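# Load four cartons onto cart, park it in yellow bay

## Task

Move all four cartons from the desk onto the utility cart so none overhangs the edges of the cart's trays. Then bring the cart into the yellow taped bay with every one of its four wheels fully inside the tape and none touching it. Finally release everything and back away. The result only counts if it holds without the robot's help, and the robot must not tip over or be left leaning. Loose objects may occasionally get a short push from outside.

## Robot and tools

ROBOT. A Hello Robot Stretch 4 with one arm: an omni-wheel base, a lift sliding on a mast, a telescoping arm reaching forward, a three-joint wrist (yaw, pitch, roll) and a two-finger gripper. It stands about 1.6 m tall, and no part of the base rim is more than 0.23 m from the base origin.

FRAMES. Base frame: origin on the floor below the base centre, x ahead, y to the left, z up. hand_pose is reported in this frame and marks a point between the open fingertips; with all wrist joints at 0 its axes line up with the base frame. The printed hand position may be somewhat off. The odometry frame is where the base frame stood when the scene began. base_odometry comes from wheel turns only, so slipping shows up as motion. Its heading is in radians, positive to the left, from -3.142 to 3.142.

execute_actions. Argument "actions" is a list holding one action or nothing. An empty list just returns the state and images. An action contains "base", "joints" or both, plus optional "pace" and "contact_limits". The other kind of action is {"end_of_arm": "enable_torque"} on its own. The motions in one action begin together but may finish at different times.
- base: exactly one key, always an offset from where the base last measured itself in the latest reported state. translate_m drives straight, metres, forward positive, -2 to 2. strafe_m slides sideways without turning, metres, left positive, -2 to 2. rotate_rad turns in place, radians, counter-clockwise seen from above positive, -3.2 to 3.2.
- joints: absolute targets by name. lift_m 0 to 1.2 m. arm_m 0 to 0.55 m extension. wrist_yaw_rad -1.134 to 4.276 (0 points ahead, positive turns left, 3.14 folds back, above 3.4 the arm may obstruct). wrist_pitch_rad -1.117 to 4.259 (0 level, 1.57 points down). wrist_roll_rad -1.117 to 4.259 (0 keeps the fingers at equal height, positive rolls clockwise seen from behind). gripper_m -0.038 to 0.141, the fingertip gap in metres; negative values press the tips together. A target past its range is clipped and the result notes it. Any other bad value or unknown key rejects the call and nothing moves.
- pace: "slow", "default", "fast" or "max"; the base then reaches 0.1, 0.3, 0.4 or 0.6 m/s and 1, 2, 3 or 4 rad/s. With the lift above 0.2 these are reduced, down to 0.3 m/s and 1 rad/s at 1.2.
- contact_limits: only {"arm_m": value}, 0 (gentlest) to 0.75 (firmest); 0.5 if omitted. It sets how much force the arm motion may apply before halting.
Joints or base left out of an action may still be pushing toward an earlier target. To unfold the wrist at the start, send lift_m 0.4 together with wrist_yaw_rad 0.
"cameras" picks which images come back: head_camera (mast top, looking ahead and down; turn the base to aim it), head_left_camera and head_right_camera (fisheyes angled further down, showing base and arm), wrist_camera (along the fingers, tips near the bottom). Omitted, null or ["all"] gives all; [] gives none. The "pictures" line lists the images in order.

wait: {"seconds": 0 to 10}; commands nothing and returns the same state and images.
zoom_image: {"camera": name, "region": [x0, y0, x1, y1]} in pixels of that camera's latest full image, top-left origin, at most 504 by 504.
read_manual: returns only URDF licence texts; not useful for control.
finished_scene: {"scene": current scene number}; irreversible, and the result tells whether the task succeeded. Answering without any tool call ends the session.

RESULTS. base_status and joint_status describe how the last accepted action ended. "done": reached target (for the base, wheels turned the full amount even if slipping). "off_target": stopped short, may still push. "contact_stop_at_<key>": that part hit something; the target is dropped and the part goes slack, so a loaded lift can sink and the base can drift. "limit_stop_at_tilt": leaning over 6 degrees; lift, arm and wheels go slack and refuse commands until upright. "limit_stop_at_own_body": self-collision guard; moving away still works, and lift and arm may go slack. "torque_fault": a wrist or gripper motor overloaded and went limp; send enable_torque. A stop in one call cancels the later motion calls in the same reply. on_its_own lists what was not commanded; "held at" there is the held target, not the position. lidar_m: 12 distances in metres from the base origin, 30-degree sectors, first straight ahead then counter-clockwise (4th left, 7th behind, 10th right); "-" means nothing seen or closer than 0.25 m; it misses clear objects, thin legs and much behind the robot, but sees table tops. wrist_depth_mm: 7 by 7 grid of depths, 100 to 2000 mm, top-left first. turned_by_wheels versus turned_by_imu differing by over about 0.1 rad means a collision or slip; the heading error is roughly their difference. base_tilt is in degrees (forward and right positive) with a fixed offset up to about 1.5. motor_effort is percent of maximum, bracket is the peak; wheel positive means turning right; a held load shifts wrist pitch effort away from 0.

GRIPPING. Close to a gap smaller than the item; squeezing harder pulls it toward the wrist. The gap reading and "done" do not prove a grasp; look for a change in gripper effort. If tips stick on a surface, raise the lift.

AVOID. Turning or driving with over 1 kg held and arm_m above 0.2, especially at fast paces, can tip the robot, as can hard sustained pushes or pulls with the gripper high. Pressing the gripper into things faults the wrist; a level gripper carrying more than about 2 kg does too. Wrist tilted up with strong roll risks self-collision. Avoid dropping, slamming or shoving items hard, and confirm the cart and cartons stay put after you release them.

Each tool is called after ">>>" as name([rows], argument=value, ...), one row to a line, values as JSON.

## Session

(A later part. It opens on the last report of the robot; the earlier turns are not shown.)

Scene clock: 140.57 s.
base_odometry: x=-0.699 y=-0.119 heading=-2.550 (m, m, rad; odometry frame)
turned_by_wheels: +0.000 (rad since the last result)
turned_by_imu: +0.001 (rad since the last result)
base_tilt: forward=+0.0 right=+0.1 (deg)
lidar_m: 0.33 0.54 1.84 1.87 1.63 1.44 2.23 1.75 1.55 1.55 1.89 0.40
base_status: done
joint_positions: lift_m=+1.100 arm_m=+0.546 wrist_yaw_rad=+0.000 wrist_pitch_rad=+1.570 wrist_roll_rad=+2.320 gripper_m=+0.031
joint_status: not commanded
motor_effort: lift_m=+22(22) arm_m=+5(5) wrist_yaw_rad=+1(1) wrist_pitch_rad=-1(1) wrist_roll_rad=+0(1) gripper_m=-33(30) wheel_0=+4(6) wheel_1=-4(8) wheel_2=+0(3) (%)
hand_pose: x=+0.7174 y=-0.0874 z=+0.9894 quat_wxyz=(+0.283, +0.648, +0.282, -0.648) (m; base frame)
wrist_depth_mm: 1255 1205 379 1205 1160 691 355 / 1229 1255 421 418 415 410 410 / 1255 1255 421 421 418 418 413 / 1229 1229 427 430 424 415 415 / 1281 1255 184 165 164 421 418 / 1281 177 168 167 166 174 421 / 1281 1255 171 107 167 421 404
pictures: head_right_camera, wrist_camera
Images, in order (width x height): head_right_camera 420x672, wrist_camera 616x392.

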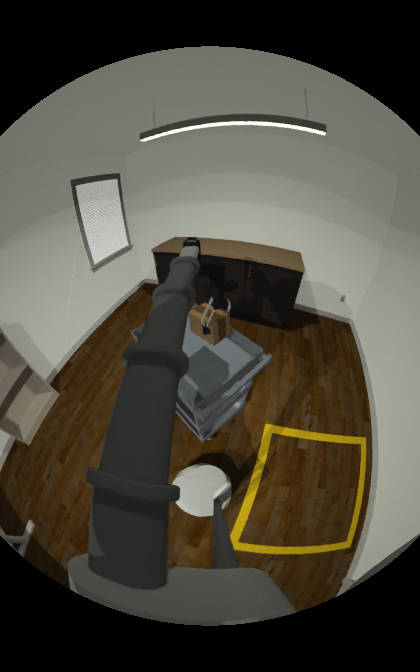

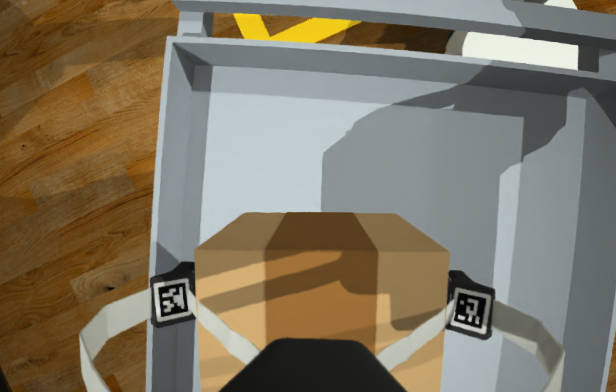

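>>> execute_actions([
  {"joints":{"lift_m":0.99}},
], cameras=[])

>>> execute_actions([
  {"joints":{"gripper_m":0.14}},
], cameras=[])

>>> execute_actions([
  {"joints":{"lift_m":1.15,"arm_m":0.1,"wrist_roll_rad":0}},
], cameras=["head_camera"])

Scene clock: 153.60 s.
base_odometry: x=-0.699 y=-0.119 heading=-2.550 (m, m, rad; odometry frame)
turned_by_wheels: +0.000 (rad since the last result)
turned_by_imu: +0.001 (rad since the last result)
base_tilt: forward=-0.2 right=+0.1 (deg)
lidar_m: 0.32 0.56 1.85 1.87 1.62 1.45 2.22 1.74 1.55 1.55 1.89 0.41
base_status: not commanded
joint_positions: lift_m=+0.990 arm_m=+0.546 wrist_yaw_rad=+0.000 wrist_pitch_rad=+1.570 wrist_roll_rad=+2.320 gripper_m=+0.031
joint_status: all done
motor_effort: lift_m=+16(20) arm_m=+5(5) wrist_yaw_rad=+2(2) wrist_pitch_rad=+0(1) wrist_roll_rad=+0(0) gripper_m=-29(31) wheel_0=+4(4) wheel_1=-4(4) wheel_2=+0(0) (%)
hand_pose: x=+0.7174 y=-0.0874 z=+0.8799 quat_wxyz=(+0.283, +0.648, +0.282, -0.648) (m; base frame)
wrist_depth_mm: 1138 293 314 307 296 277 265 / 1118 300 314 312 307 307 306 / 1138 291 314 310 312 309 307 / 1138 300 317 314 314 309 310 / 1138 304 167 165 164 307 309 / 1138 177 168 167 166 174 310 / 1138 314 171 107 167 314 -
pictures: none
No camera images: the call's "cameras" was empty. Leave "cameras" out to get every camera's image.

Scene clock: 155.70 s.
base_odometry: x=-0.699 y=-0.119 heading=-2.550 (m, m, rad; odometry frame)
turned_by_wheels: +0.000 (rad since the last result)
turned_by_imu: +0.001 (rad since the last result)
base_tilt: forward=-0.2 right=+0.0 (deg)
lidar_m: 0.33 0.57 1.85 1.88 1.62 1.44 2.21 1.76 1.55 1.56 1.90 0.42
base_status: not commanded
joint_positions: lift_m=+0.990 arm_m=+0.546 wrist_yaw_rad=+0.000 wrist_pitch_rad=+1.570 wrist_roll_rad=+2.320 gripper_m=+0.140
joint_status: all done
motor_effort: lift_m=+15(16) arm_m=+5(5) wrist_yaw_rad=+2(3) wrist_pitch_rad=+0(3) wrist_roll_rad=-1(0) gripper_m=-1(29) wheel_0=+4(3) wheel_1=-4(4) wheel_2=+0(0) (%)
hand_pose: x=+0.7175 y=-0.0874 z=+0.8799 quat_wxyz=(+0.282, +0.649, +0.282, -0.648) (m; base frame)
wrist_depth_mm: 1138 294 312 309 298 279 264 / 1118 304 312 310 310 309 309 / 1138 291 314 314 312 309 307 / 1138 298 317 314 312 312 310 / 1160 282 208 195 195 312 310 / 1160 268 198 197 196 312 314 / 1138 291 200 107 196 314 312
pictures: none
No camera images: the call's "cameras" was empty. Leave "cameras" out to get every camera's image.

Scene clock: 158.10 s.
base_odometry: x=-0.699 y=-0.119 heading=-2.550 (m, m, rad; odometry frame)
turned_by_wheels: +0.000 (rad since the last result)
turned_by_imu: +0.001 (rad since the last result)
base_tilt: forward=-0.2 right=+0.0 (deg)
lidar_m: 0.31 0.53 1.85 1.87 1.64 1.44 2.23 1.75 1.55 1.57 1.91 0.41
base_status: not commanded
joint_positions: lift_m=+1.150 arm_m=+0.101 wrist_yaw_rad=+0.000 wrist_pitch_rad=+1.570 wrist_roll_rad=+0.000 gripper_m=+0.140
joint_status: all done
motor_effort: lift_m=+22(24) arm_m=-5(4) wrist_yaw_rad=+2(3) wrist_pitch_rad=-1(5) wrist_roll_rad=-2(10) gripper_m=+0(0) wheel_0=+1(3) wheel_1=-4(4) wheel_2=+0(0) (%)
hand_pose: x=+0.2719 y=-0.0874 z=+1.0394 quat_wxyz=(+0.707, +0.000, +0.707, +0.000) (m; base frame)
wrist_depth_mm: 1281 1281 469 466 410 1229 1255 / 1308 1281 473 466 1229 1255 1255 / 1336 1308 1308 788 1255 1255 1281 / 1336 1336 1308 1308 1308 1255 1255 / 1397 1308 1281 1060 1281 1255 1281 / 1366 1308 1098 1078 1308 1308 1308 / 1366 1336 1336 107 1366 1336 1281
pictures: head_camera
Images, in order (width x height): head_camera 420x560.

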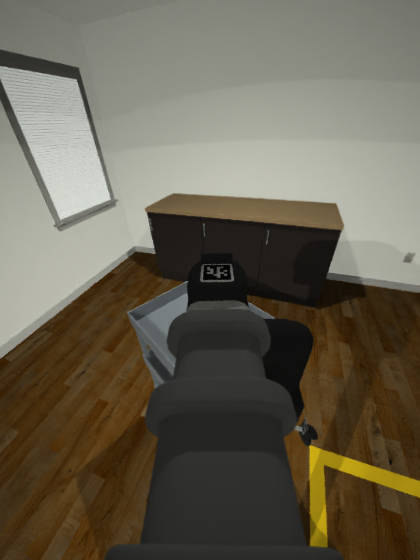

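>>> execute_actions([
  {"base":{"translate_m":-0.675}},
], cameras=[])

>>> execute_actions([
  {"base":{"rotate_rad":2.55}},
], cameras=[])

>>> execute_actions([
  {"base":{"strafe_m":-0.37}},
], cameras=[])

>>> execute_actions([
  {"base":{"translate_m":0.55},"joints":{"arm_m":0.4}},
], cameras=["wrist_camera"])

Scene clock: 170.83 s.
base_odometry: x=-0.139 y=+0.258 heading=-2.550 (m, m, rad; odometry frame)
turned_by_wheels: +0.000 (rad since the last result)
turned_by_imu: +0.003 (rad since the last result)
base_tilt: forward=-0.1 right=+0.1 (deg)
lidar_m: 1.00 1.52 2.04 1.47 0.89 0.82 1.56 1.50 1.33 1.35 1.63 1.33
base_status: done
joint_positions: lift_m=+1.150 arm_m=+0.101 wrist_yaw_rad=+0.000 wrist_pitch_rad=+1.570 wrist_roll_rad=+0.000 gripper_m=+0.140
joint_status: not commanded
motor_effort: lift_m=+21(21) arm_m=-4(5) wrist_yaw_rad=+2(2) wrist_pitch_rad=+0(0) wrist_roll_rad=-2(3) gripper_m=-2(2) wheel_0=-3(6) wheel_1=-3(6) wheel_2=+0(11) (%)
hand_pose: x=+0.2719 y=-0.0874 z=+1.0394 quat_wxyz=(+0.707, +0.000, +0.707, +0.000) (m; base frame)
wrist_depth_mm: 1308 1281 1255 1255 1229 1205 1229 / 1308 1336 1308 1255 1308 1255 1255 / 1308 1281 1281 1281 1281 1281 1255 / 1336 1308 1308 1308 1281 1255 1255 / 1336 1336 1336 1060 1308 1255 1255 / 1366 1308 1078 1078 1281 1308 1281 / 1366 1366 1336 107 1336 1308 1281
pictures: none
No camera images: the call's "cameras" was empty. Leave "cameras" out to get every camera's image.

Scene clock: 174.33 s.
base_odometry: x=-0.139 y=+0.258 heading=-0.001 (m, m, rad; odometry frame)
turned_by_wheels: +2.549 (rad since the last result)
turned_by_imu: +2.622 (rad since the last result)
base_tilt: forward=-0.2 right=+0.1 (deg)
lidar_m: 0.82 1.52 1.54 1.37 1.38 1.62 2.53 1.00 1.43 2.03 1.53 0.87
base_status: done
joint_positions: lift_m=+1.150 arm_m=+0.101 wrist_yaw_rad=+0.000 wrist_pitch_rad=+1.570 wrist_roll_rad=+0.000 gripper_m=+0.140
joint_status: not commanded
motor_effort: lift_m=+21(21) arm_m=-5(5) wrist_yaw_rad=+2(2) wrist_pitch_rad=+0(0) wrist_roll_rad=-2(2) gripper_m=+0(1) wheel_0=-4(7) wheel_1=-4(9) wheel_2=-5(10) (%)
hand_pose: x=+0.2719 y=-0.0874 z=+1.0394 quat_wxyz=(+0.707, +0.000, +0.707, +0.000) (m; base frame)
wrist_depth_mm: 1281 1281 1255 1255 1229 1255 1229 / 1281 1308 1281 1255 1255 1255 1229 / 1308 1308 1281 1255 1255 1229 1255 / 1336 1308 1336 1281 1281 1281 1281 / 1366 1366 1281 1078 1308 1281 1255 / 1336 1336 1098 1078 1308 1255 1281 / 1366 1336 1336 107 1308 1308 1308
pictures: none
No camera images: the call's "cameras" was empty. Leave "cameras" out to get every camera's image.

Scene clock: 176.90 s.
base_odometry: x=-0.139 y=-0.112 heading=-0.001 (m, m, rad; odometry frame)
turned_by_wheels: +0.000 (rad since the last result)
turned_by_imu: +0.001 (rad since the last result)
base_tilt: forward=-0.2 right=+0.0 (deg)
lidar_m: 0.87 0.86 1.92 1.73 1.72 2.06 0.90 0.93 2.30 1.67 1.69 0.98
base_status: done
joint_positions: lift_m=+1.150 arm_m=+0.101 wrist_yaw_rad=+0.000 wrist_pitch_rad=+1.570 wrist_roll_rad=+0.000 gripper_m=+0.140
joint_status: not commanded
motor_effort: lift_m=+21(21) arm_m=-5(5) wrist_yaw_rad=+2(1) wrist_pitch_rad=+0(0) wrist_roll_rad=-2(3) gripper_m=-1(1) wheel_0=+3(9) wheel_1=+2(9) wheel_2=+0(5) (%)
hand_pose: x=+0.2719 y=-0.0874 z=+1.0394 quat_wxyz=(+0.707, +0.000, +0.707, +0.000) (m; base frame)
wrist_depth_mm: 1281 1281 1308 1281 1255 1255 1229 / 1308 1255 1281 1255 1255 1229 1229 / 1308 1308 1255 1308 1255 1255 1255 / 1308 1336 1281 1281 1308 1229 1255 / 1366 1336 1281 1078 1308 1281 1281 / 1336 1336 1078 1078 1308 1308 1281 / 1366 1308 1336 107 1336 1281 1281
pictures: none
No camera images: the call's "cameras" was empty. Leave "cameras" out to get every camera's image.

Scene clock: 180.20 s.
base_odometry: x=+0.410 y=-0.112 heading=+0.000 (m, m, rad; odometry frame)
turned_by_wheels: +0.000 (rad since the last result)
turned_by_imu: +0.000 (rad since the last result)
base_tilt: forward=-0.2 right=+0.1 (deg)
lidar_m: 0.32 0.31 0.40 1.84 1.84 2.22 1.48 1.56 1.78 1.60 0.62 0.37
base_status: done
joint_positions: lift_m=+1.150 arm_m=+0.399 wrist_yaw_rad=+0.000 wrist_pitch_rad=+1.570 wrist_roll_rad=+0.000 gripper_m=+0.140
joint_status: all done
motor_effort: lift_m=+21(21) arm_m=+5(6) wrist_yaw_rad=+1(2) wrist_pitch_rad=+0(0) wrist_roll_rad=-1(2) gripper_m=-1(1) wheel_0=+3(8) wheel_1=+4(5) wheel_2=-2(13) (%)
hand_pose: x=+0.5703 y=-0.0874 z=+1.0394 quat_wxyz=(+0.707, +0.000, +0.707, +0.000) (m; base frame)
wrist_depth_mm: 544 549 544 535 535 525 521 / 554 549 549 421 539 535 413 / 559 559 549 430 544 535 413 / 569 564 554 433 549 535 418 / 569 564 554 559 554 544 544 / 574 564 559 554 544 549 1281 / 574 569 569 107 1336 1308 1281
pictures: wrist_camera
Images, in order (width x height): wrist_camera 616x392.

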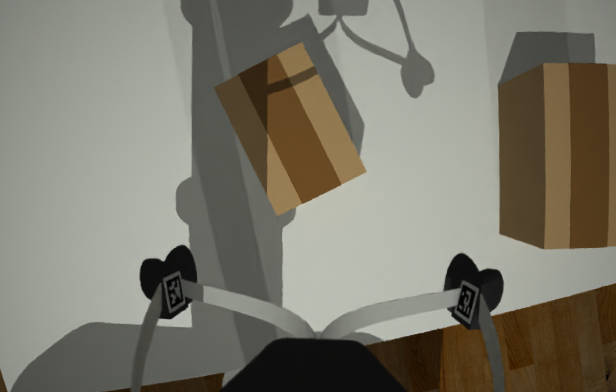

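>>> execute_actions([
  {"base":{"strafe_m":0.015},"joints":{"arm_m":0.51,"wrist_roll_rad":-0.47}},
], cameras=["wrist_camera"])

Scene clock: 189.27 s.
base_odometry: x=+0.410 y=-0.098 heading=+0.000 (m, m, rad; odometry frame)
turned_by_wheels: +0.000 (rad since the last result)
turned_by_imu: +0.002 (rad since the last result)
base_tilt: forward=-0.2 right=+0.0 (deg)
lidar_m: 0.31 0.31 0.40 1.84 1.84 2.19 1.48 1.55 1.78 1.60 0.61 0.37
base_status: done
joint_positions: lift_m=+1.150 arm_m=+0.509 wrist_yaw_rad=+0.000 wrist_pitch_rad=+1.570 wrist_roll_rad=-0.470 gripper_m=+0.140
joint_status: all done
motor_effort: lift_m=+21(21) arm_m=+5(6) wrist_yaw_rad=+1(1) wrist_pitch_rad=+0(1) wrist_roll_rad=-3(6) gripper_m=-1(2) wheel_0=-2(9) wheel_1=+3(9) wheel_2=+0(2) (%)
hand_pose: x=+0.6803 y=-0.0874 z=+1.0394 quat_wxyz=(+0.688, -0.165, +0.687, +0.164) (m; base frame)
wrist_depth_mm: 554 549 549 539 535 530 525 / 559 559 549 544 535 530 530 / 564 554 549 549 549 530 525 / 569 564 549 430 544 535 535 / 580 564 554 433 544 539 535 / 580 569 564 554 559 442 424 / 1397 569 569 107 554 484 427
pictures: wrist_camera
Images, in order (width x height): wrist_camera 616x392.

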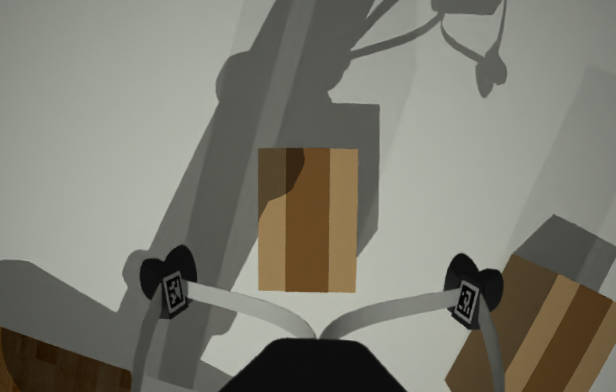

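>>> execute_actions([
  {"joints":{"lift_m":0.905}},
], cameras=[])

>>> execute_actions([
  {"joints":{"gripper_m":0.03}},
], cameras=["wrist_camera"])

>>> execute_actions([
  {"joints":{"lift_m":1.1,"arm_m":0.1}},
], cameras=[])

Scene clock: 198.43 s.
base_odometry: x=+0.410 y=-0.098 heading=+0.000 (m, m, rad; odometry frame)
turned_by_wheels: +0.000 (rad since the last result)
turned_by_imu: +0.002 (rad since the last result)
base_tilt: forward=-0.1 right=+0.1 (deg)
lidar_m: 0.31 0.33 0.38 1.82 1.82 2.19 1.44 1.55 1.82 1.62 0.62 0.37
base_status: not commanded
joint_positions: lift_m=+0.906 arm_m=+0.509 wrist_yaw_rad=+0.000 wrist_pitch_rad=+1.572 wrist_roll_rad=-0.470 gripper_m=+0.140
joint_status: all done
motor_effort: lift_m=+8(19) arm_m=+5(5) wrist_yaw_rad=+1(1) wrist_pitch_rad=-6(6) wrist_roll_rad=-2(3) gripper_m=-2(2) wheel_0=-2(2) wheel_1=+3(3) wheel_2=+0(0) (%)
hand_pose: x=+0.6797 y=-0.0874 z=+0.7955 quat_wxyz=(+0.687, -0.164, +0.688, +0.165) (m; base frame)
wrist_depth_mm: 307 306 301 301 297 294 290 / 312 307 306 301 297 296 293 / 312 310 187 184 185 298 294 / 315 312 189 186 187 300 296 / 317 315 190 188 187 303 300 / 322 317 190 189 189 303 303 / 324 322 192 107 309 306 303
pictures: none
No camera images: the call's "cameras" was empty. Leave "cameras" out to get every camera's image.

Scene clock: 200.53 s.
base_odometry: x=+0.410 y=-0.097 heading=+0.000 (m, m, rad; odometry frame)
turned_by_wheels: +0.000 (rad since the last result)
turned_by_imu: +0.001 (rad since the last result)
base_tilt: forward=-0.1 right=+0.0 (deg)
lidar_m: 0.32 0.32 0.41 1.82 1.84 2.19 1.44 1.53 1.80 1.62 0.60 0.36
base_status: not commanded
joint_positions: lift_m=+0.905 arm_m=+0.509 wrist_yaw_rad=+0.000 wrist_pitch_rad=+1.570 wrist_roll_rad=-0.470 gripper_m=+0.031
joint_status: all done
motor_effort: lift_m=+17(17) arm_m=+5(5) wrist_yaw_rad=+2(5) wrist_pitch_rad=+0(16) wrist_roll_rad=-1(1) gripper_m=-31(33) wheel_0=+3(4) wheel_1=+3(3) wheel_2=+0(0) (%)
hand_pose: x=+0.6802 y=-0.0874 z=+0.7948 quat_wxyz=(+0.688, -0.165, +0.687, +0.164) (m; base frame)
wrist_depth_mm: 303 300 297 291 289 287 283 / 306 304 300 293 291 289 286 / 307 306 170 169 167 289 289 / 309 307 171 169 168 291 290 / 312 307 171 169 168 297 291 / 314 177 171 169 168 176 294 / 320 315 172 107 168 300 -
pictures: wrist_camera
Images, in order (width x height): wrist_camera 616x392.

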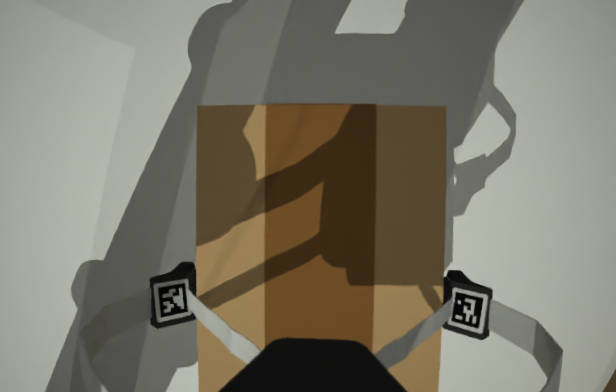

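Scene clock: 202.83 s.
base_odometry: x=+0.410 y=-0.097 heading=+0.000 (m, m, rad; odometry frame)
turned_by_wheels: +0.000 (rad since the last result)
turned_by_imu: +0.001 (rad since the last result)
base_tilt: forward=-0.2 right=+0.0 (deg)
lidar_m: 0.26 0.32 0.39 1.83 1.84 2.18 1.44 1.54 1.81 1.61 0.62 0.25
base_status: not commanded
joint_positions: lift_m=+1.099 arm_m=+0.101 wrist_yaw_rad=+0.000 wrist_pitch_rad=+1.570 wrist_roll_rad=-0.470 gripper_m=+0.031
joint_status: all done
motor_effort: lift_m=+25(30) arm_m=-4(6) wrist_yaw_rad=+2(0) wrist_pitch_rad=+0(2) wrist_roll_rad=-2(2) gripper_m=-33(33) wheel_0=+3(3) wheel_1=+3(3) wheel_2=+0(0) (%)
hand_pose: x=+0.2719 y=-0.0874 z=+0.9891 quat_wxyz=(+0.688, -0.165, +0.688, +0.164) (m; base frame)
wrist_depth_mm: 504 500 496 488 484 477 469 / 508 496 500 488 488 484 473 / 1281 1255 170 168 167 480 480 / 1281 1229 170 169 168 1205 484 / 1308 1281 171 170 168 1229 1205 / 1281 176 171 169 168 177 1182 / 1308 1308 172 107 168 1229 1229
pictures: none
No camera images: the call's "cameras" was empty. Leave "cameras" out to get every camera's image.

>>> execute_actions([
  {"base":{"translate_m":-0.55}},
], cameras=[])

>>> execute_actions([
  {"base":{"strafe_m":0.355}},
], cameras=[])

>>> execute_actions([
  {"base":{"rotate_rad":-2.55},"joints":{"wrist_roll_rad":2.32}},
], cameras=[])

>>> execute_actions([
  {"base":{"strafe_m":0.115}},
], cameras=[])

>>> execute_actions([
  {"base":{"translate_m":0.55},"joints":{"arm_m":0.55}},
], cameras=["wrist_camera","head_right_camera"])

Scene clock: 215.70 s.
base_odometry: x=-0.140 y=-0.097 heading=+0.000 (m, m, rad; odometry frame)
turned_by_wheels: +0.000 (rad since the last result)
turned_by_imu: +0.003 (rad since the last result)
base_tilt: forward=-0.1 right=+0.1 (deg)
lidar_m: 0.26 0.88 1.91 1.70 1.70 2.03 0.90 0.92 2.32 1.69 1.70 0.25
base_status: done
joint_positions: lift_m=+1.099 arm_m=+0.101 wrist_yaw_rad=+0.000 wrist_pitch_rad=+1.570 wrist_roll_rad=-0.470 gripper_m=+0.031
joint_status: not commanded
motor_effort: lift_m=+24(25) arm_m=-5(5) wrist_yaw_rad=+1(2) wrist_pitch_rad=+0(2) wrist_roll_rad=-2(1) gripper_m=-31(31) wheel_0=-2(5) wheel_1=-1(8) wheel_2=+0(12) (%)
hand_pose: x=+0.2719 y=-0.0874 z=+0.9892 quat_wxyz=(+0.688, -0.165, +0.687, +0.165) (m; base frame)
wrist_depth_mm: 1255 1229 1229 1182 1182 1160 1160 / 1281 1229 1229 1255 1205 1182 1182 / 1255 1255 170 168 167 1229 1182 / 1308 1281 171 169 168 1229 1205 / 1281 1255 171 169 168 1229 1205 / 1281 177 171 169 168 175 1229 / 1281 1308 172 107 168 1182 1229
pictures: none
No camera images: the call's "cameras" was empty. Leave "cameras" out to get every camera's image.

Scene clock: 218.20 s.
base_odometry: x=-0.139 y=+0.258 heading=+0.000 (m, m, rad; odometry frame)
turned_by_wheels: +0.000 (rad since the last result)
turned_by_imu: +0.001 (rad since the last result)
base_tilt: forward=-0.3 right=+0.0 (deg)
lidar_m: 0.25 1.51 1.53 1.34 1.35 1.61 2.54 0.98 1.44 2.04 1.50 0.25
base_status: done
joint_positions: lift_m=+1.099 arm_m=+0.101 wrist_yaw_rad=+0.000 wrist_pitch_rad=+1.570 wrist_roll_rad=-0.470 gripper_m=+0.031
joint_status: not commanded
motor_effort: lift_m=+24(24) arm_m=-5(5) wrist_yaw_rad=+1(1) wrist_pitch_rad=+0(1) wrist_roll_rad=-2(2) gripper_m=-34(31) wheel_0=-1(12) wheel_1=+0(8) wheel_2=+0(0) (%)
hand_pose: x=+0.2719 y=-0.0874 z=+0.9892 quat_wxyz=(+0.688, -0.165, +0.687, +0.165) (m; base frame)
wrist_depth_mm: 1229 1229 1205 1255 1205 1160 1160 / 1255 1229 1205 1229 1205 1182 1182 / 1308 1255 170 167 167 1229 1182 / 1308 1281 171 169 167 1182 1205 / 1308 1281 171 169 168 1205 1205 / 1308 177 171 170 168 176 1205 / 1336 1308 172 107 168 1255 1205
pictures: none
No camera images: the call's "cameras" was empty. Leave "cameras" out to get every camera's image.

Scene clock: 221.43 s.
base_odometry: x=-0.139 y=+0.258 heading=-2.550 (m, m, rad; odometry frame)
turned_by_wheels: -2.549 (rad since the last result)
turned_by_imu: -2.620 (rad since the last result)
base_tilt: forward=-0.1 right=+0.1 (deg)
lidar_m: 0.26 1.52 2.04 1.47 0.89 0.81 1.57 1.50 1.33 1.35 1.63 0.26
base_status: done
joint_positions: lift_m=+1.099 arm_m=+0.101 wrist_yaw_rad=+0.000 wrist_pitch_rad=+1.569 wrist_roll_rad=+2.320 gripper_m=+0.031
joint_status: all done
motor_effort: lift_m=+24(24) arm_m=-5(5) wrist_yaw_rad=+1(1) wrist_pitch_rad=+2(3) wrist_roll_rad=+0(5) gripper_m=-32(33) wheel_0=+4(8) wheel_1=+3(12) wheel_2=+1(9) (%)
hand_pose: x=+0.2721 y=-0.0874 z=+0.9892 quat_wxyz=(+0.283, +0.649, +0.282, -0.648) (m; base frame)
wrist_depth_mm: 1229 1255 1205 1205 1229 1205 1205 / 1255 1229 1205 1205 1229 1229 1205 / 1229 1229 170 169 168 1205 1229 / 1255 1281 171 168 168 1205 1205 / 1281 1255 171 170 168 1205 1229 / 1281 177 171 169 169 176 1229 / 1229 1255 172 107 168 1255 1229
pictures: none
No camera images: the call's "cameras" was empty. Leave "cameras" out to get every camera's image.

Scene clock: 222.97 s.
base_odometry: x=-0.075 y=+0.162 heading=-2.550 (m, m, rad; odometry frame)
turned_by_wheels: +0.000 (rad since the last result)
turned_by_imu: +0.000 (rad since the last result)
base_tilt: forward=-0.2 right=+0.2 (deg)
lidar_m: 0.25 2.55 1.93 1.39 0.86 0.75 1.55 1.62 1.44 1.46 1.75 0.25
base_status: done
joint_positions: lift_m=+1.099 arm_m=+0.101 wrist_yaw_rad=+0.000 wrist_pitch_rad=+1.569 wrist_roll_rad=+2.320 gripper_m=+0.031
joint_status: not commanded
motor_effort: lift_m=+24(24) arm_m=-4(5) wrist_yaw_rad=+1(1) wrist_pitch_rad=+2(4) wrist_roll_rad=+0(1) gripper_m=-33(33) wheel_0=-2(9) wheel_1=+0(12) wheel_2=+0(1) (%)
hand_pose: x=+0.2721 y=-0.0874 z=+0.9892 quat_wxyz=(+0.283, +0.649, +0.282, -0.648) (m; base frame)
wrist_depth_mm: 1255 1205 1255 1229 1205 1229 1229 / 1205 1229 1205 1205 1229 1255 1229 / 1229 1255 171 169 167 1205 1229 / 1281 1255 171 169 167 1205 1205 / 1255 1229 171 169 168 1229 1229 / 1255 177 171 169 169 176 1205 / 1255 1229 172 107 168 1255 1205
pictures: none
No camera images: the call's "cameras" was empty. Leave "cameras" out to get every camera's image.

Scene clock: 226.30 s.
base_odometry: x=-0.532 y=-0.145 heading=-2.550 (m, m, rad; odometry frame)
turned_by_wheels: +0.000 (rad since the last result)
turned_by_imu: +0.000 (rad since the last result)
base_tilt: forward=-0.2 right=+0.0 (deg)
lidar_m: 0.49 0.89 1.76 1.76 1.45 1.30 1.30 1.82 1.61 1.64 1.96 0.46
base_status: done
joint_positions: lift_m=+1.099 arm_m=+0.546 wrist_yaw_rad=+0.000 wrist_pitch_rad=+1.569 wrist_roll_rad=+2.320 gripper_m=+0.031
joint_status: all done
joint sent to its limit — the command would take arm_m past its upper limit, so that joint was sent only as far as its limit.
motor_effort: lift_m=+24(24) arm_m=+4(6) wrist_yaw_rad=+1(4) wrist_pitch_rad=+2(5) wrist_roll_rad=-1(0) gripper_m=-34(33) wheel_0=+3(5) wheel_1=+3(12) wheel_2=-3(13) (%)
hand_pose: x=+0.7178 y=-0.0874 z=+0.9892 quat_wxyz=(+0.283, +0.649, +0.282, -0.648) (m; base frame)
wrist_depth_mm: 377 788 1229 1229 375 991 991 / 415 424 410 384 382 991 991 / 430 424 170 168 167 1138 1205 / 430 424 170 169 168 1205 1229 / 433 307 171 169 168 1229 1255 / 433 177 171 170 168 176 1229 / 433 310 172 107 168 1281 1205
pictures: head_right_camera, wrist_camera
Images, in order (width x height): head_right_camera 420x672, wrist_camera 616x392.

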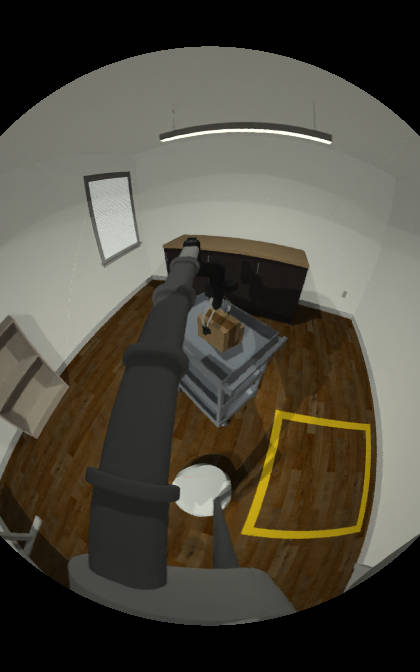

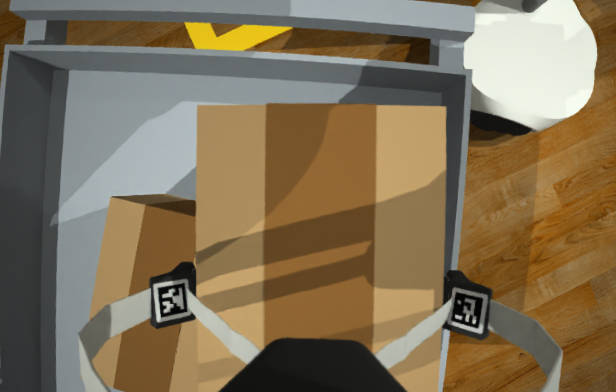

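>>> execute_actions([
  {"joints":{"lift_m":0.99}},
], cameras=[])

>>> execute_actions([
  {"joints":{"gripper_m":0.125}},
], cameras=[])

>>> execute_actions([
  {"joints":{"lift_m":1.2}},
], cameras=["wrist_camera","head_right_camera"])

Scene clock: 236.97 s.
base_odometry: x=-0.532 y=-0.145 heading=-2.550 (m, m, rad; odometry frame)
turned_by_wheels: -0.001 (rad since the last result)
turned_by_imu: +0.003 (rad since the last result)
base_tilt: forward=-0.2 right=-0.1 (deg)
lidar_m: 0.50 0.94 1.77 1.77 1.45 1.29 1.30 1.81 1.63 1.64 1.96 0.49
base_status: not commanded
joint_positions: lift_m=+1.001 arm_m=+0.546 wrist_yaw_rad=-0.002 wrist_pitch_rad=+1.566 wrist_roll_rad=+2.321 gripper_m=+0.031
joint_status: lift_m contact_stop (moved -0.098 of -0.109)
on_its_own: lift_m is slack since a contact_stop (your +0.990 is given up)
motor_effort: lift_m=+15(22) arm_m=+5(5) wrist_yaw_rad=+7(21) wrist_pitch_rad=+14(14) wrist_roll_rad=-5(6) gripper_m=-26(32) wheel_0=+1(4) wheel_1=-1(3) wheel_2=-3(4) (%)
hand_pose: x=+0.7187 y=-0.0874 z=+0.8911 quat_wxyz=(+0.282, +0.650, +0.280, -0.647) (m; base frame)
wrist_depth_mm: 319 304 296 287 274 277 891 / 336 336 332 329 325 312 891 / 338 338 169 169 173 324 1098 / 340 336 169 170 173 325 1098 / 219 216 169 170 172 317 1118 / 220 173 170 170 173 183 1160 / 220 219 169 107 174 281 1138
pictures: none
No camera images: the call's "cameras" was empty. Leave "cameras" out to get every camera's image.

not run: a stop came earlier in this reply.

not run: a stop came earlier in this reply.

>>> execute_actions([
  {"joints":{"lift_m":1.03}},
], cameras=["wrist_camera","head_right_camera","head_left_camera"])

Scene clock: 241.53 s.
base_odometry: x=-0.532 y=-0.145 heading=-2.550 (m, m, rad; odometry frame)
turned_by_wheels: +0.000 (rad since the last result)
turned_by_imu: +0.001 (rad since the last result)
base_tilt: forward=-0.1 right=+0.0 (deg)
lidar_m: 0.52 0.93 1.77 1.77 1.45 1.28 1.30 1.82 1.63 1.64 1.97 0.48
base_status: not commanded
joint_positions: lift_m=+1.029 arm_m=+0.546 wrist_yaw_rad=+0.000 wrist_pitch_rad=+1.570 wrist_roll_rad=+2.320 gripper_m=+0.031
joint_status: all done
motor_effort: lift_m=+25(25) arm_m=+5(5) wrist_yaw_rad=+1(4) wrist_pitch_rad=+2(17) wrist_roll_rad=-2(5) gripper_m=-32(32) wheel_0=+1(1) wheel_1=-1(1) wheel_2=-3(3) (%)
hand_pose: x=+0.7177 y=-0.0874 z=+0.9191 quat_wxyz=(+0.282, +0.649, +0.282, -0.648) (m; base frame)
wrist_depth_mm: 320 304 310 309 306 603 917 / 353 353 347 349 345 345 917 / 355 353 177 174 172 976 1182 / 273 351 176 173 171 1138 1138 / 236 236 176 173 171 1160 1138 / 236 177 174 172 170 175 1138 / 237 237 174 107 168 1182 -
pictures: head_left_camera, head_right_camera, wrist_camera
Images, in order (width x height): head_left_camera 420x672, head_right_camera 420x672, wrist_camera 616x392.

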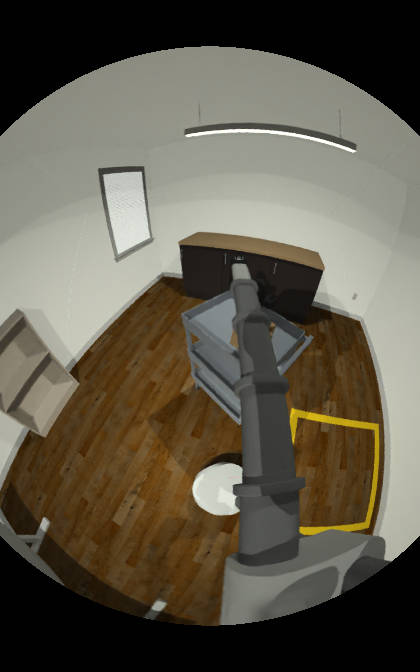

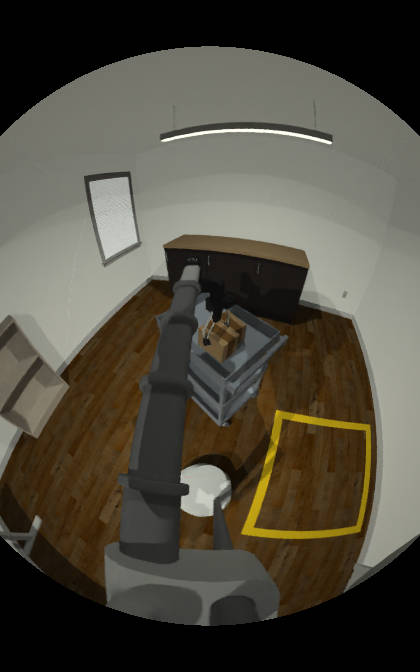

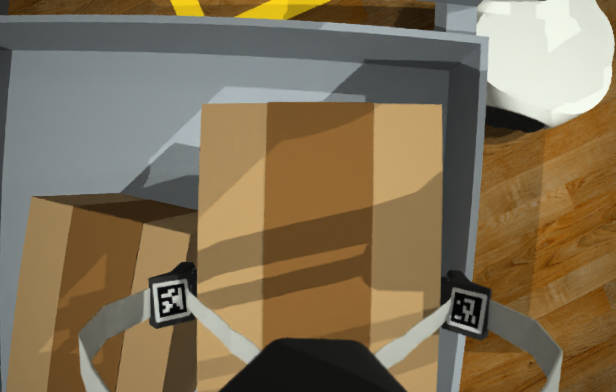

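>>> execute_actions([
  {"base":{"translate_m":0.018},"pace":"slow"},
], cameras=[])

>>> execute_actions([
  {"base":{"strafe_m":-0.017},"pace":"slow"},
], cameras=[])

>>> execute_actions([
  {"joints":{"lift_m":0.99},"pace":"slow"},
], cameras=["wrist_camera"])

Scene clock: 251.47 s.
base_odometry: x=-0.546 y=-0.155 heading=-2.550 (m, m, rad; odometry frame)
turned_by_wheels: +0.000 (rad since the last result)
turned_by_imu: +0.002 (rad since the last result)
base_tilt: forward=-0.2 right=+0.0 (deg)
lidar_m: 0.50 0.90 1.76 1.77 1.47 1.31 1.32 1.84 1.64 1.64 1.95 0.47
base_status: done
joint_positions: lift_m=+1.029 arm_m=+0.546 wrist_yaw_rad=+0.000 wrist_pitch_rad=+1.569 wrist_roll_rad=+2.320 gripper_m=+0.031
joint_status: not commanded
motor_effort: lift_m=+25(25) arm_m=+5(4) wrist_yaw_rad=+1(1) wrist_pitch_rad=+2(2) wrist_roll_rad=-2(2) gripper_m=-31(33) wheel_0=+3(6) wheel_1=+5(2) wheel_2=-4(9) (%)
hand_pose: x=+0.7178 y=-0.0874 z=+0.9191 quat_wxyz=(+0.282, +0.649, +0.282, -0.648) (m; base frame)
wrist_depth_mm: 349 342 330 319 304 300 917 / 355 353 351 347 345 349 931 / 353 353 176 174 171 347 1182 / 237 236 176 172 171 349 1118 / 236 235 175 172 171 351 1118 / 236 177 174 172 170 177 1160 / 238 237 174 107 168 741 1160
pictures: none
No camera images: the call's "cameras" was empty. Leave "cameras" out to get every camera's image.

Scene clock: 252.53 s.
base_odometry: x=-0.556 y=-0.141 heading=-2.550 (m, m, rad; odometry frame)
turned_by_wheels: +0.000 (rad since the last result)
turned_by_imu: +0.000 (rad since the last result)
base_tilt: forward=-0.2 right=+0.0 (deg)
lidar_m: 0.49 0.88 1.77 1.78 1.47 1.30 1.33 1.82 1.60 1.62 1.96 0.46
base_status: done
joint_positions: lift_m=+1.029 arm_m=+0.546 wrist_yaw_rad=+0.000 wrist_pitch_rad=+1.570 wrist_roll_rad=+2.320 gripper_m=+0.031
joint_status: not commanded
motor_effort: lift_m=+25(25) arm_m=+4(4) wrist_yaw_rad=+1(1) wrist_pitch_rad=+2(2) wrist_roll_rad=-2(2) gripper_m=-32(31) wheel_0=+3(8) wheel_1=-3(8) wheel_2=+0(3) (%)
hand_pose: x=+0.7178 y=-0.0874 z=+0.9191 quat_wxyz=(+0.282, +0.649, +0.282, -0.648) (m; base frame)
wrist_depth_mm: 322 307 300 314 307 300 904 / 355 351 351 347 349 329 917 / 355 353 177 174 171 347 1160 / 359 317 176 173 171 342 1138 / 357 236 175 173 170 349 1138 / 237 176 175 171 170 175 1138 / 239 237 175 107 168 336 -
pictures: none
No camera images: the call's "cameras" was empty. Leave "cameras" out to get every camera's image.

Scene clock: 253.70 s.
base_odometry: x=-0.556 y=-0.140 heading=-2.550 (m, m, rad; odometry frame)
turned_by_wheels: +0.000 (rad since the last result)
turned_by_imu: +0.003 (rad since the last result)
base_tilt: forward=-0.2 right=+0.1 (deg)
lidar_m: 0.51 0.91 1.78 1.78 1.47 1.31 1.33 1.81 1.63 1.62 1.96 0.48
base_status: not commanded
joint_positions: lift_m=+1.004 arm_m=+0.546 wrist_yaw_rad=+0.000 wrist_pitch_rad=+1.564 wrist_roll_rad=+2.320 gripper_m=+0.031
joint_status: lift_m contact_stop (moved -0.025 of -0.039)
on_its_own: lift_m is slack since a contact_stop (your +0.990 is given up)
motor_effort: lift_m=+17(26) arm_m=+5(4) wrist_yaw_rad=+0(19) wrist_pitch_rad=+19(21) wrist_roll_rad=-2(4) gripper_m=-26(31) wheel_0=+1(6) wheel_1=+1(3) wheel_2=+0(0) (%)
hand_pose: x=+0.7195 y=-0.0874 z=+0.8936 quat_wxyz=(+0.283, +0.651, +0.281, -0.646) (m; base frame)
wrist_depth_mm: 332 315 306 297 281 276 878 / 336 336 330 327 325 324 878 / 338 336 172 171 173 317 1118 / 231 310 171 171 173 327 1138 / 220 218 171 172 173 327 1098 / 220 173 170 171 173 180 1138 / 182 220 170 107 172 289 1118
pictures: wrist_camera
Images, in order (width x height): wrist_camera 616x392.

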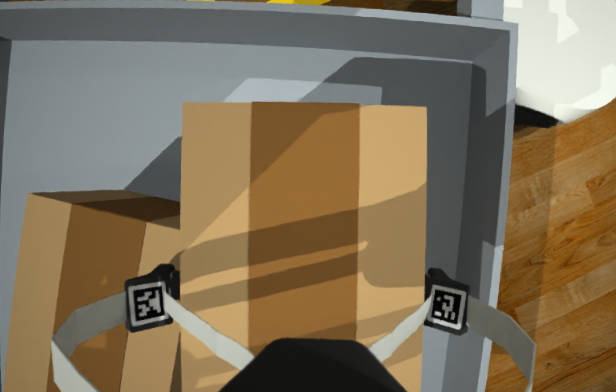

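>>> execute_actions([
  {"joints":{"lift_m":1.04}},
], cameras=[])

>>> execute_actions([
  {"base":{"translate_m":-0.026},"pace":"slow"},
], cameras=[])

>>> execute_actions([
  {"base":{"strafe_m":0.024},"pace":"slow"},
], cameras=["wrist_camera"])

Scene clock: 264.03 s.
base_odometry: x=-0.556 y=-0.140 heading=-2.550 (m, m, rad; odometry frame)
turned_by_wheels: +0.000 (rad since the last result)
turned_by_imu: +0.001 (rad since the last result)
base_tilt: forward=-0.1 right=+0.0 (deg)
lidar_m: 0.49 0.91 1.77 1.77 1.48 1.30 1.31 1.82 1.61 1.64 1.96 0.49
base_status: not commanded
joint_positions: lift_m=+1.039 arm_m=+0.547 wrist_yaw_rad=+0.000 wrist_pitch_rad=+1.569 wrist_roll_rad=+2.320 gripper_m=+0.031
joint_status: all done
motor_effort: lift_m=+25(27) arm_m=+4(5) wrist_yaw_rad=+1(4) wrist_pitch_rad=+2(22) wrist_roll_rad=-1(2) gripper_m=-32(34) wheel_0=+0(1) wheel_1=+1(1) wheel_2=+0(0) (%)
hand_pose: x=+0.7179 y=-0.0874 z=+0.9291 quat_wxyz=(+0.283, +0.649, +0.282, -0.648) (m; base frame)
wrist_depth_mm: 322 332 324 320 732 931 931 / 366 364 359 359 357 357 917 / 366 364 176 173 171 357 1138 / 366 345 176 172 171 1182 1138 / 246 246 175 172 170 1182 1160 / 248 178 175 172 170 177 1205 / 248 248 174 107 169 1182 1182
pictures: none
No camera images: the call's "cameras" was empty. Leave "cameras" out to get every camera's image.

Scene clock: 265.33 s.
base_odometry: x=-0.534 y=-0.126 heading=-2.550 (m, m, rad; odometry frame)
turned_by_wheels: +0.000 (rad since the last result)
turned_by_imu: +0.000 (rad since the last result)
base_tilt: forward=-0.2 right=+0.0 (deg)
lidar_m: 0.53 0.93 1.79 1.80 1.46 1.27 1.31 1.79 1.61 1.60 1.97 0.51
base_status: done
joint_positions: lift_m=+1.039 arm_m=+0.547 wrist_yaw_rad=+0.000 wrist_pitch_rad=+1.569 wrist_roll_rad=+2.320 gripper_m=+0.031
joint_status: not commanded
motor_effort: lift_m=+25(25) arm_m=+4(4) wrist_yaw_rad=+1(1) wrist_pitch_rad=+3(3) wrist_roll_rad=-2(1) gripper_m=-31(34) wheel_0=-4(5) wheel_1=-3(7) wheel_2=+5(9) (%)
hand_pose: x=+0.7179 y=-0.0874 z=+0.9291 quat_wxyz=(+0.283, +0.649, +0.282, -0.648) (m; base frame)
wrist_depth_mm: 1182 1182 1160 1118 1182 931 904 / 366 362 349 329 307 931 946 / 366 364 176 174 171 1160 1138 / 368 364 176 173 171 1138 1160 / 248 246 176 172 171 1138 1160 / 249 177 175 171 170 177 1160 / 249 247 175 107 168 1182 1160
pictures: none
No camera images: the call's "cameras" was empty. Leave "cameras" out to get every camera's image.

Scene clock: 266.53 s.
base_odometry: x=-0.521 y=-0.146 heading=-2.550 (m, m, rad; odometry frame)
turned_by_wheels: +0.000 (rad since the last result)
turned_by_imu: +0.000 (rad since the last result)
base_tilt: forward=+0.0 right=-0.1 (deg)
lidar_m: 0.55 1.00 1.77 1.78 1.43 1.26 1.29 1.83 1.64 1.63 1.98 0.53
base_status: done
joint_positions: lift_m=+1.039 arm_m=+0.547 wrist_yaw_rad=+0.000 wrist_pitch_rad=+1.569 wrist_roll_rad=+2.320 gripper_m=+0.031
joint_status: not commanded
motor_effort: lift_m=+25(25) arm_m=+4(4) wrist_yaw_rad=+1(2) wrist_pitch_rad=+2(2) wrist_roll_rad=-1(1) gripper_m=-31(32) wheel_0=-2(7) wheel_1=+3(7) wheel_2=+0(3) (%)
hand_pose: x=+0.7179 y=-0.0874 z=+0.9291 quat_wxyz=(+0.283, +0.649, +0.282, -0.648) (m; base frame)
wrist_depth_mm: 317 327 317 322 310 946 931 / 366 364 359 357 332 960 917 / 366 364 176 173 171 1160 1138 / 294 364 175 173 171 1160 1160 / 246 246 175 171 170 1160 1160 / 248 177 174 172 170 177 1160 / 249 254 175 107 168 1160 1160
pictures: wrist_camera
Images, in order (width x height): wrist_camera 616x392.

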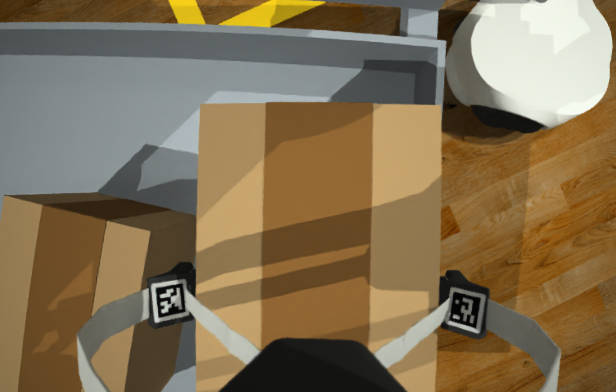

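>>> execute_actions([
  {"joints":{"lift_m":0.99},"pace":"slow"},
], cameras=["wrist_camera"])

Scene clock: 270.53 s.
base_odometry: x=-0.521 y=-0.146 heading=-2.550 (m, m, rad; odometry frame)
turned_by_wheels: +0.000 (rad since the last result)
turned_by_imu: +0.001 (rad since the last result)
base_tilt: forward=-0.1 right=+0.0 (deg)
lidar_m: 0.54 1.01 1.77 1.76 1.45 1.28 1.31 1.82 1.63 1.64 1.97 0.52
base_status: not commanded
joint_positions: lift_m=+0.990 arm_m=+0.547 wrist_yaw_rad=+0.000 wrist_pitch_rad=+1.569 wrist_roll_rad=+2.320 gripper_m=+0.031
joint_status: all done
motor_effort: lift_m=+17(25) arm_m=+4(4) wrist_yaw_rad=+1(1) wrist_pitch_rad=+2(2) wrist_roll_rad=-1(1) gripper_m=-32(32) wheel_0=-2(1) wheel_1=+3(3) wheel_2=+0(0) (%)
hand_pose: x=+0.7179 y=-0.0874 z=+0.8798 quat_wxyz=(+0.283, +0.649, +0.282, -0.648) (m; base frame)
wrist_depth_mm: 310 298 293 282 266 891 866 / 314 312 312 309 310 891 891 / 315 314 176 174 171 1118 1118 / 296 315 176 173 171 1118 1098 / 197 227 175 173 171 1118 1098 / 198 177 174 172 170 177 1118 / 198 256 175 107 168 1118 1138
pictures: wrist_camera
Images, in order (width x height): wrist_camera 616x392.

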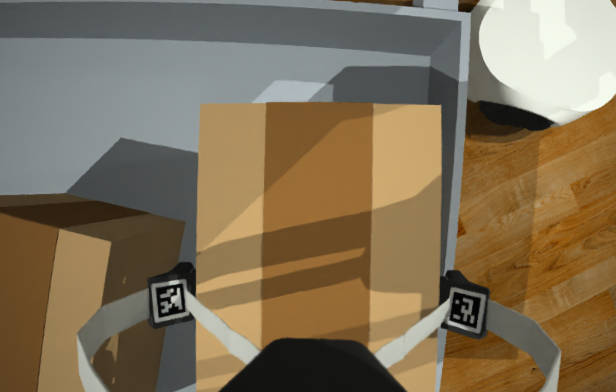

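>>> execute_actions([
  {"joints":{"gripper_m":0.125}},
], cameras=[])

>>> execute_actions([
  {"joints":{"lift_m":1.2}},
], cameras=["wrist_camera"])

Scene clock: 276.50 s.
base_odometry: x=-0.521 y=-0.146 heading=-2.550 (m, m, rad; odometry frame)
turned_by_wheels: +0.000 (rad since the last result)
turned_by_imu: +0.002 (rad since the last result)
base_tilt: forward=+0.0 right=+0.0 (deg)
lidar_m: 0.54 0.99 1.76 1.77 1.43 1.28 1.27 1.83 1.63 1.64 1.99 0.51
base_status: not commanded
joint_positions: lift_m=+0.990 arm_m=+0.547 wrist_yaw_rad=+0.000 wrist_pitch_rad=+1.570 wrist_roll_rad=+2.320 gripper_m=+0.125
joint_status: all done
motor_effort: lift_m=+17(17) arm_m=+4(4) wrist_yaw_rad=+2(3) wrist_pitch_rad=+0(3) wrist_roll_rad=-2(1) gripper_m=-1(32) wheel_0=-1(1) wheel_1=+3(3) wheel_2=+0(0) (%)
hand_pose: x=+0.7177 y=-0.0874 z=+0.8798 quat_wxyz=(+0.282, +0.649, +0.282, -0.648) (m; base frame)
wrist_depth_mm: 315 300 291 283 268 866 891 / 315 315 314 312 309 891 866 / 320 317 196 194 193 1098 1098 / 291 319 196 195 193 1118 1118 / 200 220 197 195 196 1138 1098 / 200 216 198 196 195 1138 1138 / 200 229 199 107 195 1138 1118
pictures: none
No camera images: the call's "cameras" was empty. Leave "cameras" out to get every camera's image.

Scene clock: 278.47 s.
base_odometry: x=-0.521 y=-0.146 heading=-2.550 (m, m, rad; odometry frame)
turned_by_wheels: +0.000 (rad since the last result)
turned_by_imu: +0.001 (rad since the last result)
base_tilt: forward=-0.1 right=+0.1 (deg)
lidar_m: 0.55 0.97 1.79 1.81 1.43 1.27 1.28 1.81 1.64 1.64 1.99 0.51
base_status: not commanded
joint_positions: lift_m=+1.198 arm_m=+0.547 wrist_yaw_rad=+0.000 wrist_pitch_rad=+1.570 wrist_roll_rad=+2.320 gripper_m=+0.125
joint_status: all done
joint sent to its limit — the command would take lift_m past its upper limit, so that joint was sent only as far as its limit.
motor_effort: lift_m=+22(23) arm_m=+4(4) wrist_yaw_rad=+2(2) wrist_pitch_rad=+0(0) wrist_roll_rad=-2(2) gripper_m=+0(1) wheel_0=-1(1) wheel_1=+3(3) wheel_2=+0(0) (%)
hand_pose: x=+0.7177 y=-0.0874 z=+1.0880 quat_wxyz=(+0.282, +0.649, +0.282, -0.648) (m; base frame)
wrist_depth_mm: 477 459 459 866 1308 1078 1078 / 500 525 525 525 1255 1078 1098 / 504 535 525 521 525 1308 1308 / 517 525 530 404 1336 1308 1308 / 517 410 473 407 1308 1366 1308 / 525 413 413 407 455 1336 1336 / 530 535 535 107 1336 1336 1336
pictures: wrist_camera
Images, in order (width x height): wrist_camera 616x392.

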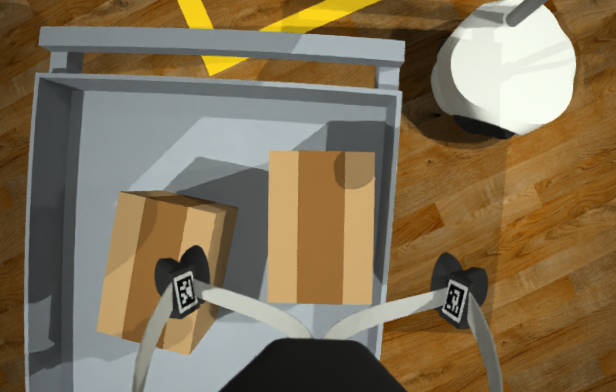

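>>> execute_actions([
  {"joints":{"arm_m":0.3,"wrist_roll_rad":0.0}},
], cameras=["wrist_camera"])

Scene clock: 285.30 s.
base_odometry: x=-0.521 y=-0.146 heading=-2.550 (m, m, rad; odometry frame)
turned_by_wheels: +0.000 (rad since the last result)
turned_by_imu: +0.002 (rad since the last result)
base_tilt: forward=-0.2 right=+0.0 (deg)
lidar_m: 0.55 0.97 1.79 1.80 1.44 1.26 1.29 1.81 1.63 1.65 1.98 0.51
base_status: not commanded
joint_positions: lift_m=+1.198 arm_m=+0.301 wrist_yaw_rad=+0.000 wrist_pitch_rad=+1.570 wrist_roll_rad=+0.000 gripper_m=+0.125
joint_status: all done
motor_effort: lift_m=+21(21) arm_m=-5(3) wrist_yaw_rad=+2(2) wrist_pitch_rad=+0(0) wrist_roll_rad=-2(6) gripper_m=+0(1) wheel_0=-1(1) wheel_1=+3(3) wheel_2=+0(0) (%)
hand_pose: x=+0.4719 y=-0.0874 z=+1.0880 quat_wxyz=(+0.707, +0.000, +0.707, +0.000) (m; base frame)
wrist_depth_mm: 1366 1336 854 399 397 504 1255 / 1366 1308 1366 459 512 512 1281 / 1366 1366 1308 1281 512 1308 1308 / 1366 1397 1336 1336 1336 1336 1308 / 1366 1366 1336 1366 1336 1336 1308 / 1430 1397 1160 1138 1366 1336 1308 / 1397 1397 1397 107 1397 1308 1366
pictures: wrist_camera
Images, in order (width x height): wrist_camera 616x392.

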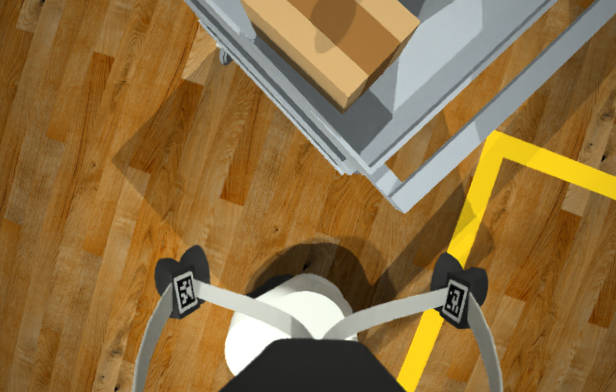

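Fetch box 3.

>>> execute_actions([
  {"base":{"translate_m":-0.46},"joints":{"arm_m":0.1,"lift_m":1.15,"gripper_m":0.14}},
], cameras=[])

>>> execute_actions([
  {"base":{"rotate_rad":2.55}},
], cameras=[])

>>> execute_actions([
  {"base":{"strafe_m":-0.65}},
], cameras=[])

>>> execute_actions([
  {"base":{"translate_m":0.45},"joints":{"arm_m":0.4}},
], cameras=["wrist_camera","head_camera"])

Scene clock: 295.17 s.
base_odometry: x=-0.139 y=+0.111 heading=-2.550 (m, m, rad; odometry frame)
turned_by_wheels: +0.000 (rad since the last result)
turned_by_imu: +0.002 (rad since the last result)
base_tilt: forward=-0.1 right=+0.0 (deg)
lidar_m: 0.95 2.51 1.88 1.57 0.93 0.83 1.61 1.65 1.48 1.50 1.80 1.10
base_status: done
joint_positions: lift_m=+1.150 arm_m=+0.101 wrist_yaw_rad=+0.000 wrist_pitch_rad=+1.570 wrist_roll_rad=+0.000 gripper_m=+0.140
joint_status: all done
motor_effort: lift_m=+14(20) arm_m=-4(3) wrist_yaw_rad=+2(1) wrist_pitch_rad=+0(0) wrist_roll_rad=-3(3) gripper_m=-1(0) wheel_0=-2(8) wheel_1=-2(7) wheel_2=+0(11) (%)
hand_pose: x=+0.2719 y=-0.0874 z=+1.0401 quat_wxyz=(+0.707, +0.000, +0.707, +0.000) (m; base frame)
wrist_depth_mm: 1281 1281 1255 1281 1255 1229 1229 / 1281 1336 1281 1255 1229 1229 1229 / 1336 1281 1308 1308 1281 1255 1255 / 1336 1336 1336 1255 1281 1255 1281 / 1336 1308 1308 1060 1308 1281 1255 / 1397 1336 1098 1060 1308 1281 1255 / 1366 1336 1336 107 1308 1255 1281
pictures: none
No camera images: the call's "cameras" was empty. Leave "cameras" out to get every camera's image.

Scene clock: 298.67 s.
base_odometry: x=-0.139 y=+0.111 heading=-0.001 (m, m, rad; odometry frame)
turned_by_wheels: +2.549 (rad since the last result)
turned_by_imu: +2.622 (rad since the last result)
base_tilt: forward=-0.1 right=+0.0 (deg)
lidar_m: 0.81 1.55 1.67 1.51 1.52 1.79 1.29 0.95 2.54 1.90 1.56 0.92
base_status: done
joint_positions: lift_m=+1.150 arm_m=+0.101 wrist_yaw_rad=+0.000 wrist_pitch_rad=+1.570 wrist_roll_rad=+0.000 gripper_m=+0.140
joint_status: not commanded
motor_effort: lift_m=+14(14) arm_m=-5(5) wrist_yaw_rad=+1(2) wrist_pitch_rad=+0(0) wrist_roll_rad=-2(2) gripper_m=-1(2) wheel_0=-4(9) wheel_1=-3(14) wheel_2=-4(10) (%)
hand_pose: x=+0.2720 y=-0.0874 z=+1.0400 quat_wxyz=(+0.707, +0.000, +0.707, +0.000) (m; base frame)
wrist_depth_mm: 1281 1281 1281 1255 1255 1255 1205 / 1308 1255 1308 1229 1255 1255 1229 / 1336 1308 1308 1308 1255 1255 1281 / 1336 1308 1308 1308 1255 1281 1281 / 1336 1336 1336 1098 1281 1229 1255 / 1366 1308 1118 1078 1255 1255 1281 / 1336 1336 1336 107 1308 1336 1281
pictures: none
No camera images: the call's "cameras" was empty. Leave "cameras" out to get every camera's image.

Scene clock: 302.17 s.
base_odometry: x=-0.140 y=-0.539 heading=-0.001 (m, m, rad; odometry frame)
turned_by_wheels: +0.000 (rad since the last result)
turned_by_imu: +0.002 (rad since the last result)
base_tilt: forward=-0.3 right=+0.1 (deg)
lidar_m: 0.97 0.98 1.18 2.17 2.16 0.96 0.94 1.11 1.81 1.26 1.27 1.09
base_status: done
joint_positions: lift_m=+1.150 arm_m=+0.101 wrist_yaw_rad=+0.000 wrist_pitch_rad=+1.570 wrist_roll_rad=+0.000 gripper_m=+0.140
joint_status: not commanded
motor_effort: lift_m=+14(14) arm_m=-5(5) wrist_yaw_rad=+2(2) wrist_pitch_rad=+0(1) wrist_roll_rad=-2(2) gripper_m=-1(2) wheel_0=+2(10) wheel_1=-3(14) wheel_2=+0(2) (%)
hand_pose: x=+0.2720 y=-0.0874 z=+1.0400 quat_wxyz=(+0.707, +0.000, +0.707, +0.000) (m; base frame)
wrist_depth_mm: 1281 1281 1308 1281 1229 1229 1205 / 1308 1281 1281 1281 1255 1229 1255 / 1308 1336 1281 1281 1255 1255 1205 / 1308 1308 1308 1255 1281 1281 1229 / 1308 1336 1308 1078 1281 1255 1255 / 1336 1308 1098 1078 1308 1255 1255 / 1366 1366 1308 107 1281 1308 1308
pictures: none
No camera images: the call's "cameras" was empty. Leave "cameras" out to get every camera's image.

Scene clock: 305.17 s.
base_odometry: x=+0.310 y=-0.540 heading=-0.001 (m, m, rad; odometry frame)
turned_by_wheels: +0.000 (rad since the last result)
turned_by_imu: +0.000 (rad since the last result)
base_tilt: forward=+0.0 right=-0.1 (deg)
lidar_m: 0.51 0.52 0.63 2.22 2.25 2.67 1.40 2.82 1.35 1.17 1.48 0.60
base_status: done
joint_positions: lift_m=+1.150 arm_m=+0.399 wrist_yaw_rad=+0.000 wrist_pitch_rad=+1.570 wrist_roll_rad=+0.000 gripper_m=+0.140
joint_status: all done
motor_effort: lift_m=+14(14) arm_m=+5(6) wrist_yaw_rad=+1(2) wrist_pitch_rad=+1(0) wrist_roll_rad=-2(2) gripper_m=+1(1) wheel_0=+2(7) wheel_1=+3(14) wheel_2=-3(13) (%)
hand_pose: x=+0.5703 y=-0.0874 z=+1.0400 quat_wxyz=(+0.707, +0.000, +0.707, +0.000) (m; base frame)
wrist_depth_mm: 554 554 424 535 535 530 525 / 559 549 433 544 539 530 521 / 564 559 433 544 544 539 535 / 559 559 554 549 544 1255 1255 / 569 564 1308 1308 1308 1255 1281 / 1366 1336 1281 1308 1336 1281 1281 / 1336 1336 1336 107 1281 1281 1281
pictures: head_camera, wrist_camera
Images, in order (width x height): head_camera 420x560, wrist_camera 616x392.

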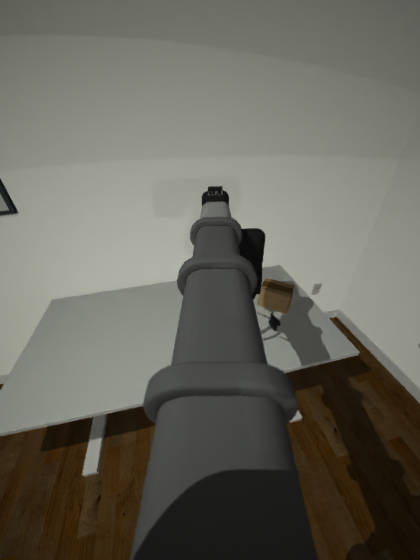

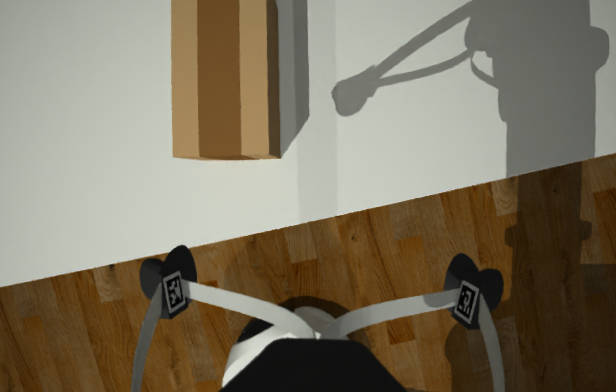

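>>> execute_actions([
  {"base":{"strafe_m":0.1},"joints":{"arm_m":0.55}},
], cameras=["wrist_camera"])

Scene clock: 312.03 s.
base_odometry: x=+0.310 y=-0.440 heading=-0.001 (m, m, rad; odometry frame)
turned_by_wheels: +0.000 (rad since the last result)
turned_by_imu: +0.002 (rad since the last result)
base_tilt: forward=-0.1 right=+0.0 (deg)
lidar_m: 0.49 0.50 0.59 2.14 2.13 2.55 1.37 1.57 1.44 1.28 0.97 0.56
base_status: done
joint_positions: lift_m=+1.150 arm_m=+0.546 wrist_yaw_rad=+0.000 wrist_pitch_rad=+1.570 wrist_roll_rad=+0.000 gripper_m=+0.140
joint_status: all done
joint sent to its limit — the command would take arm_m past its upper limit, so that joint was sent only as far as its limit.
motor_effort: lift_m=+14(14) arm_m=+5(6) wrist_yaw_rad=+1(1) wrist_pitch_rad=+0(1) wrist_roll_rad=-2(2) gripper_m=-1(1) wheel_0=+0(9) wheel_1=+0(10) wheel_2=+0(1) (%)
hand_pose: x=+0.7176 y=-0.0874 z=+1.0400 quat_wxyz=(+0.707, +0.000, +0.707, +0.000) (m; base frame)
wrist_depth_mm: 554 549 544 539 535 530 496 / 554 549 544 539 535 539 525 / 564 554 554 430 539 535 530 / 569 564 549 433 549 539 535 / 574 564 559 433 549 539 544 / 574 574 564 549 554 544 1255 / 580 574 1336 107 1336 1281 1255
pictures: wrist_camera
Images, in order (width x height): wrist_camera 616x392.

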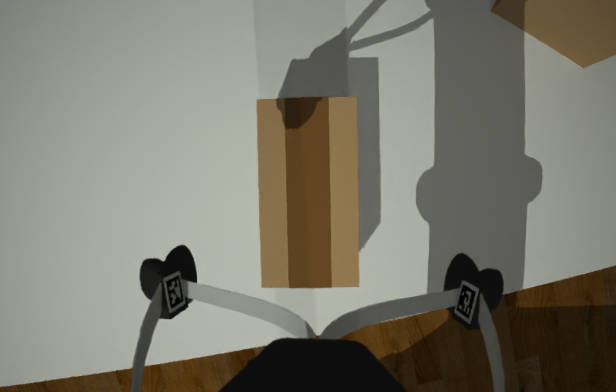

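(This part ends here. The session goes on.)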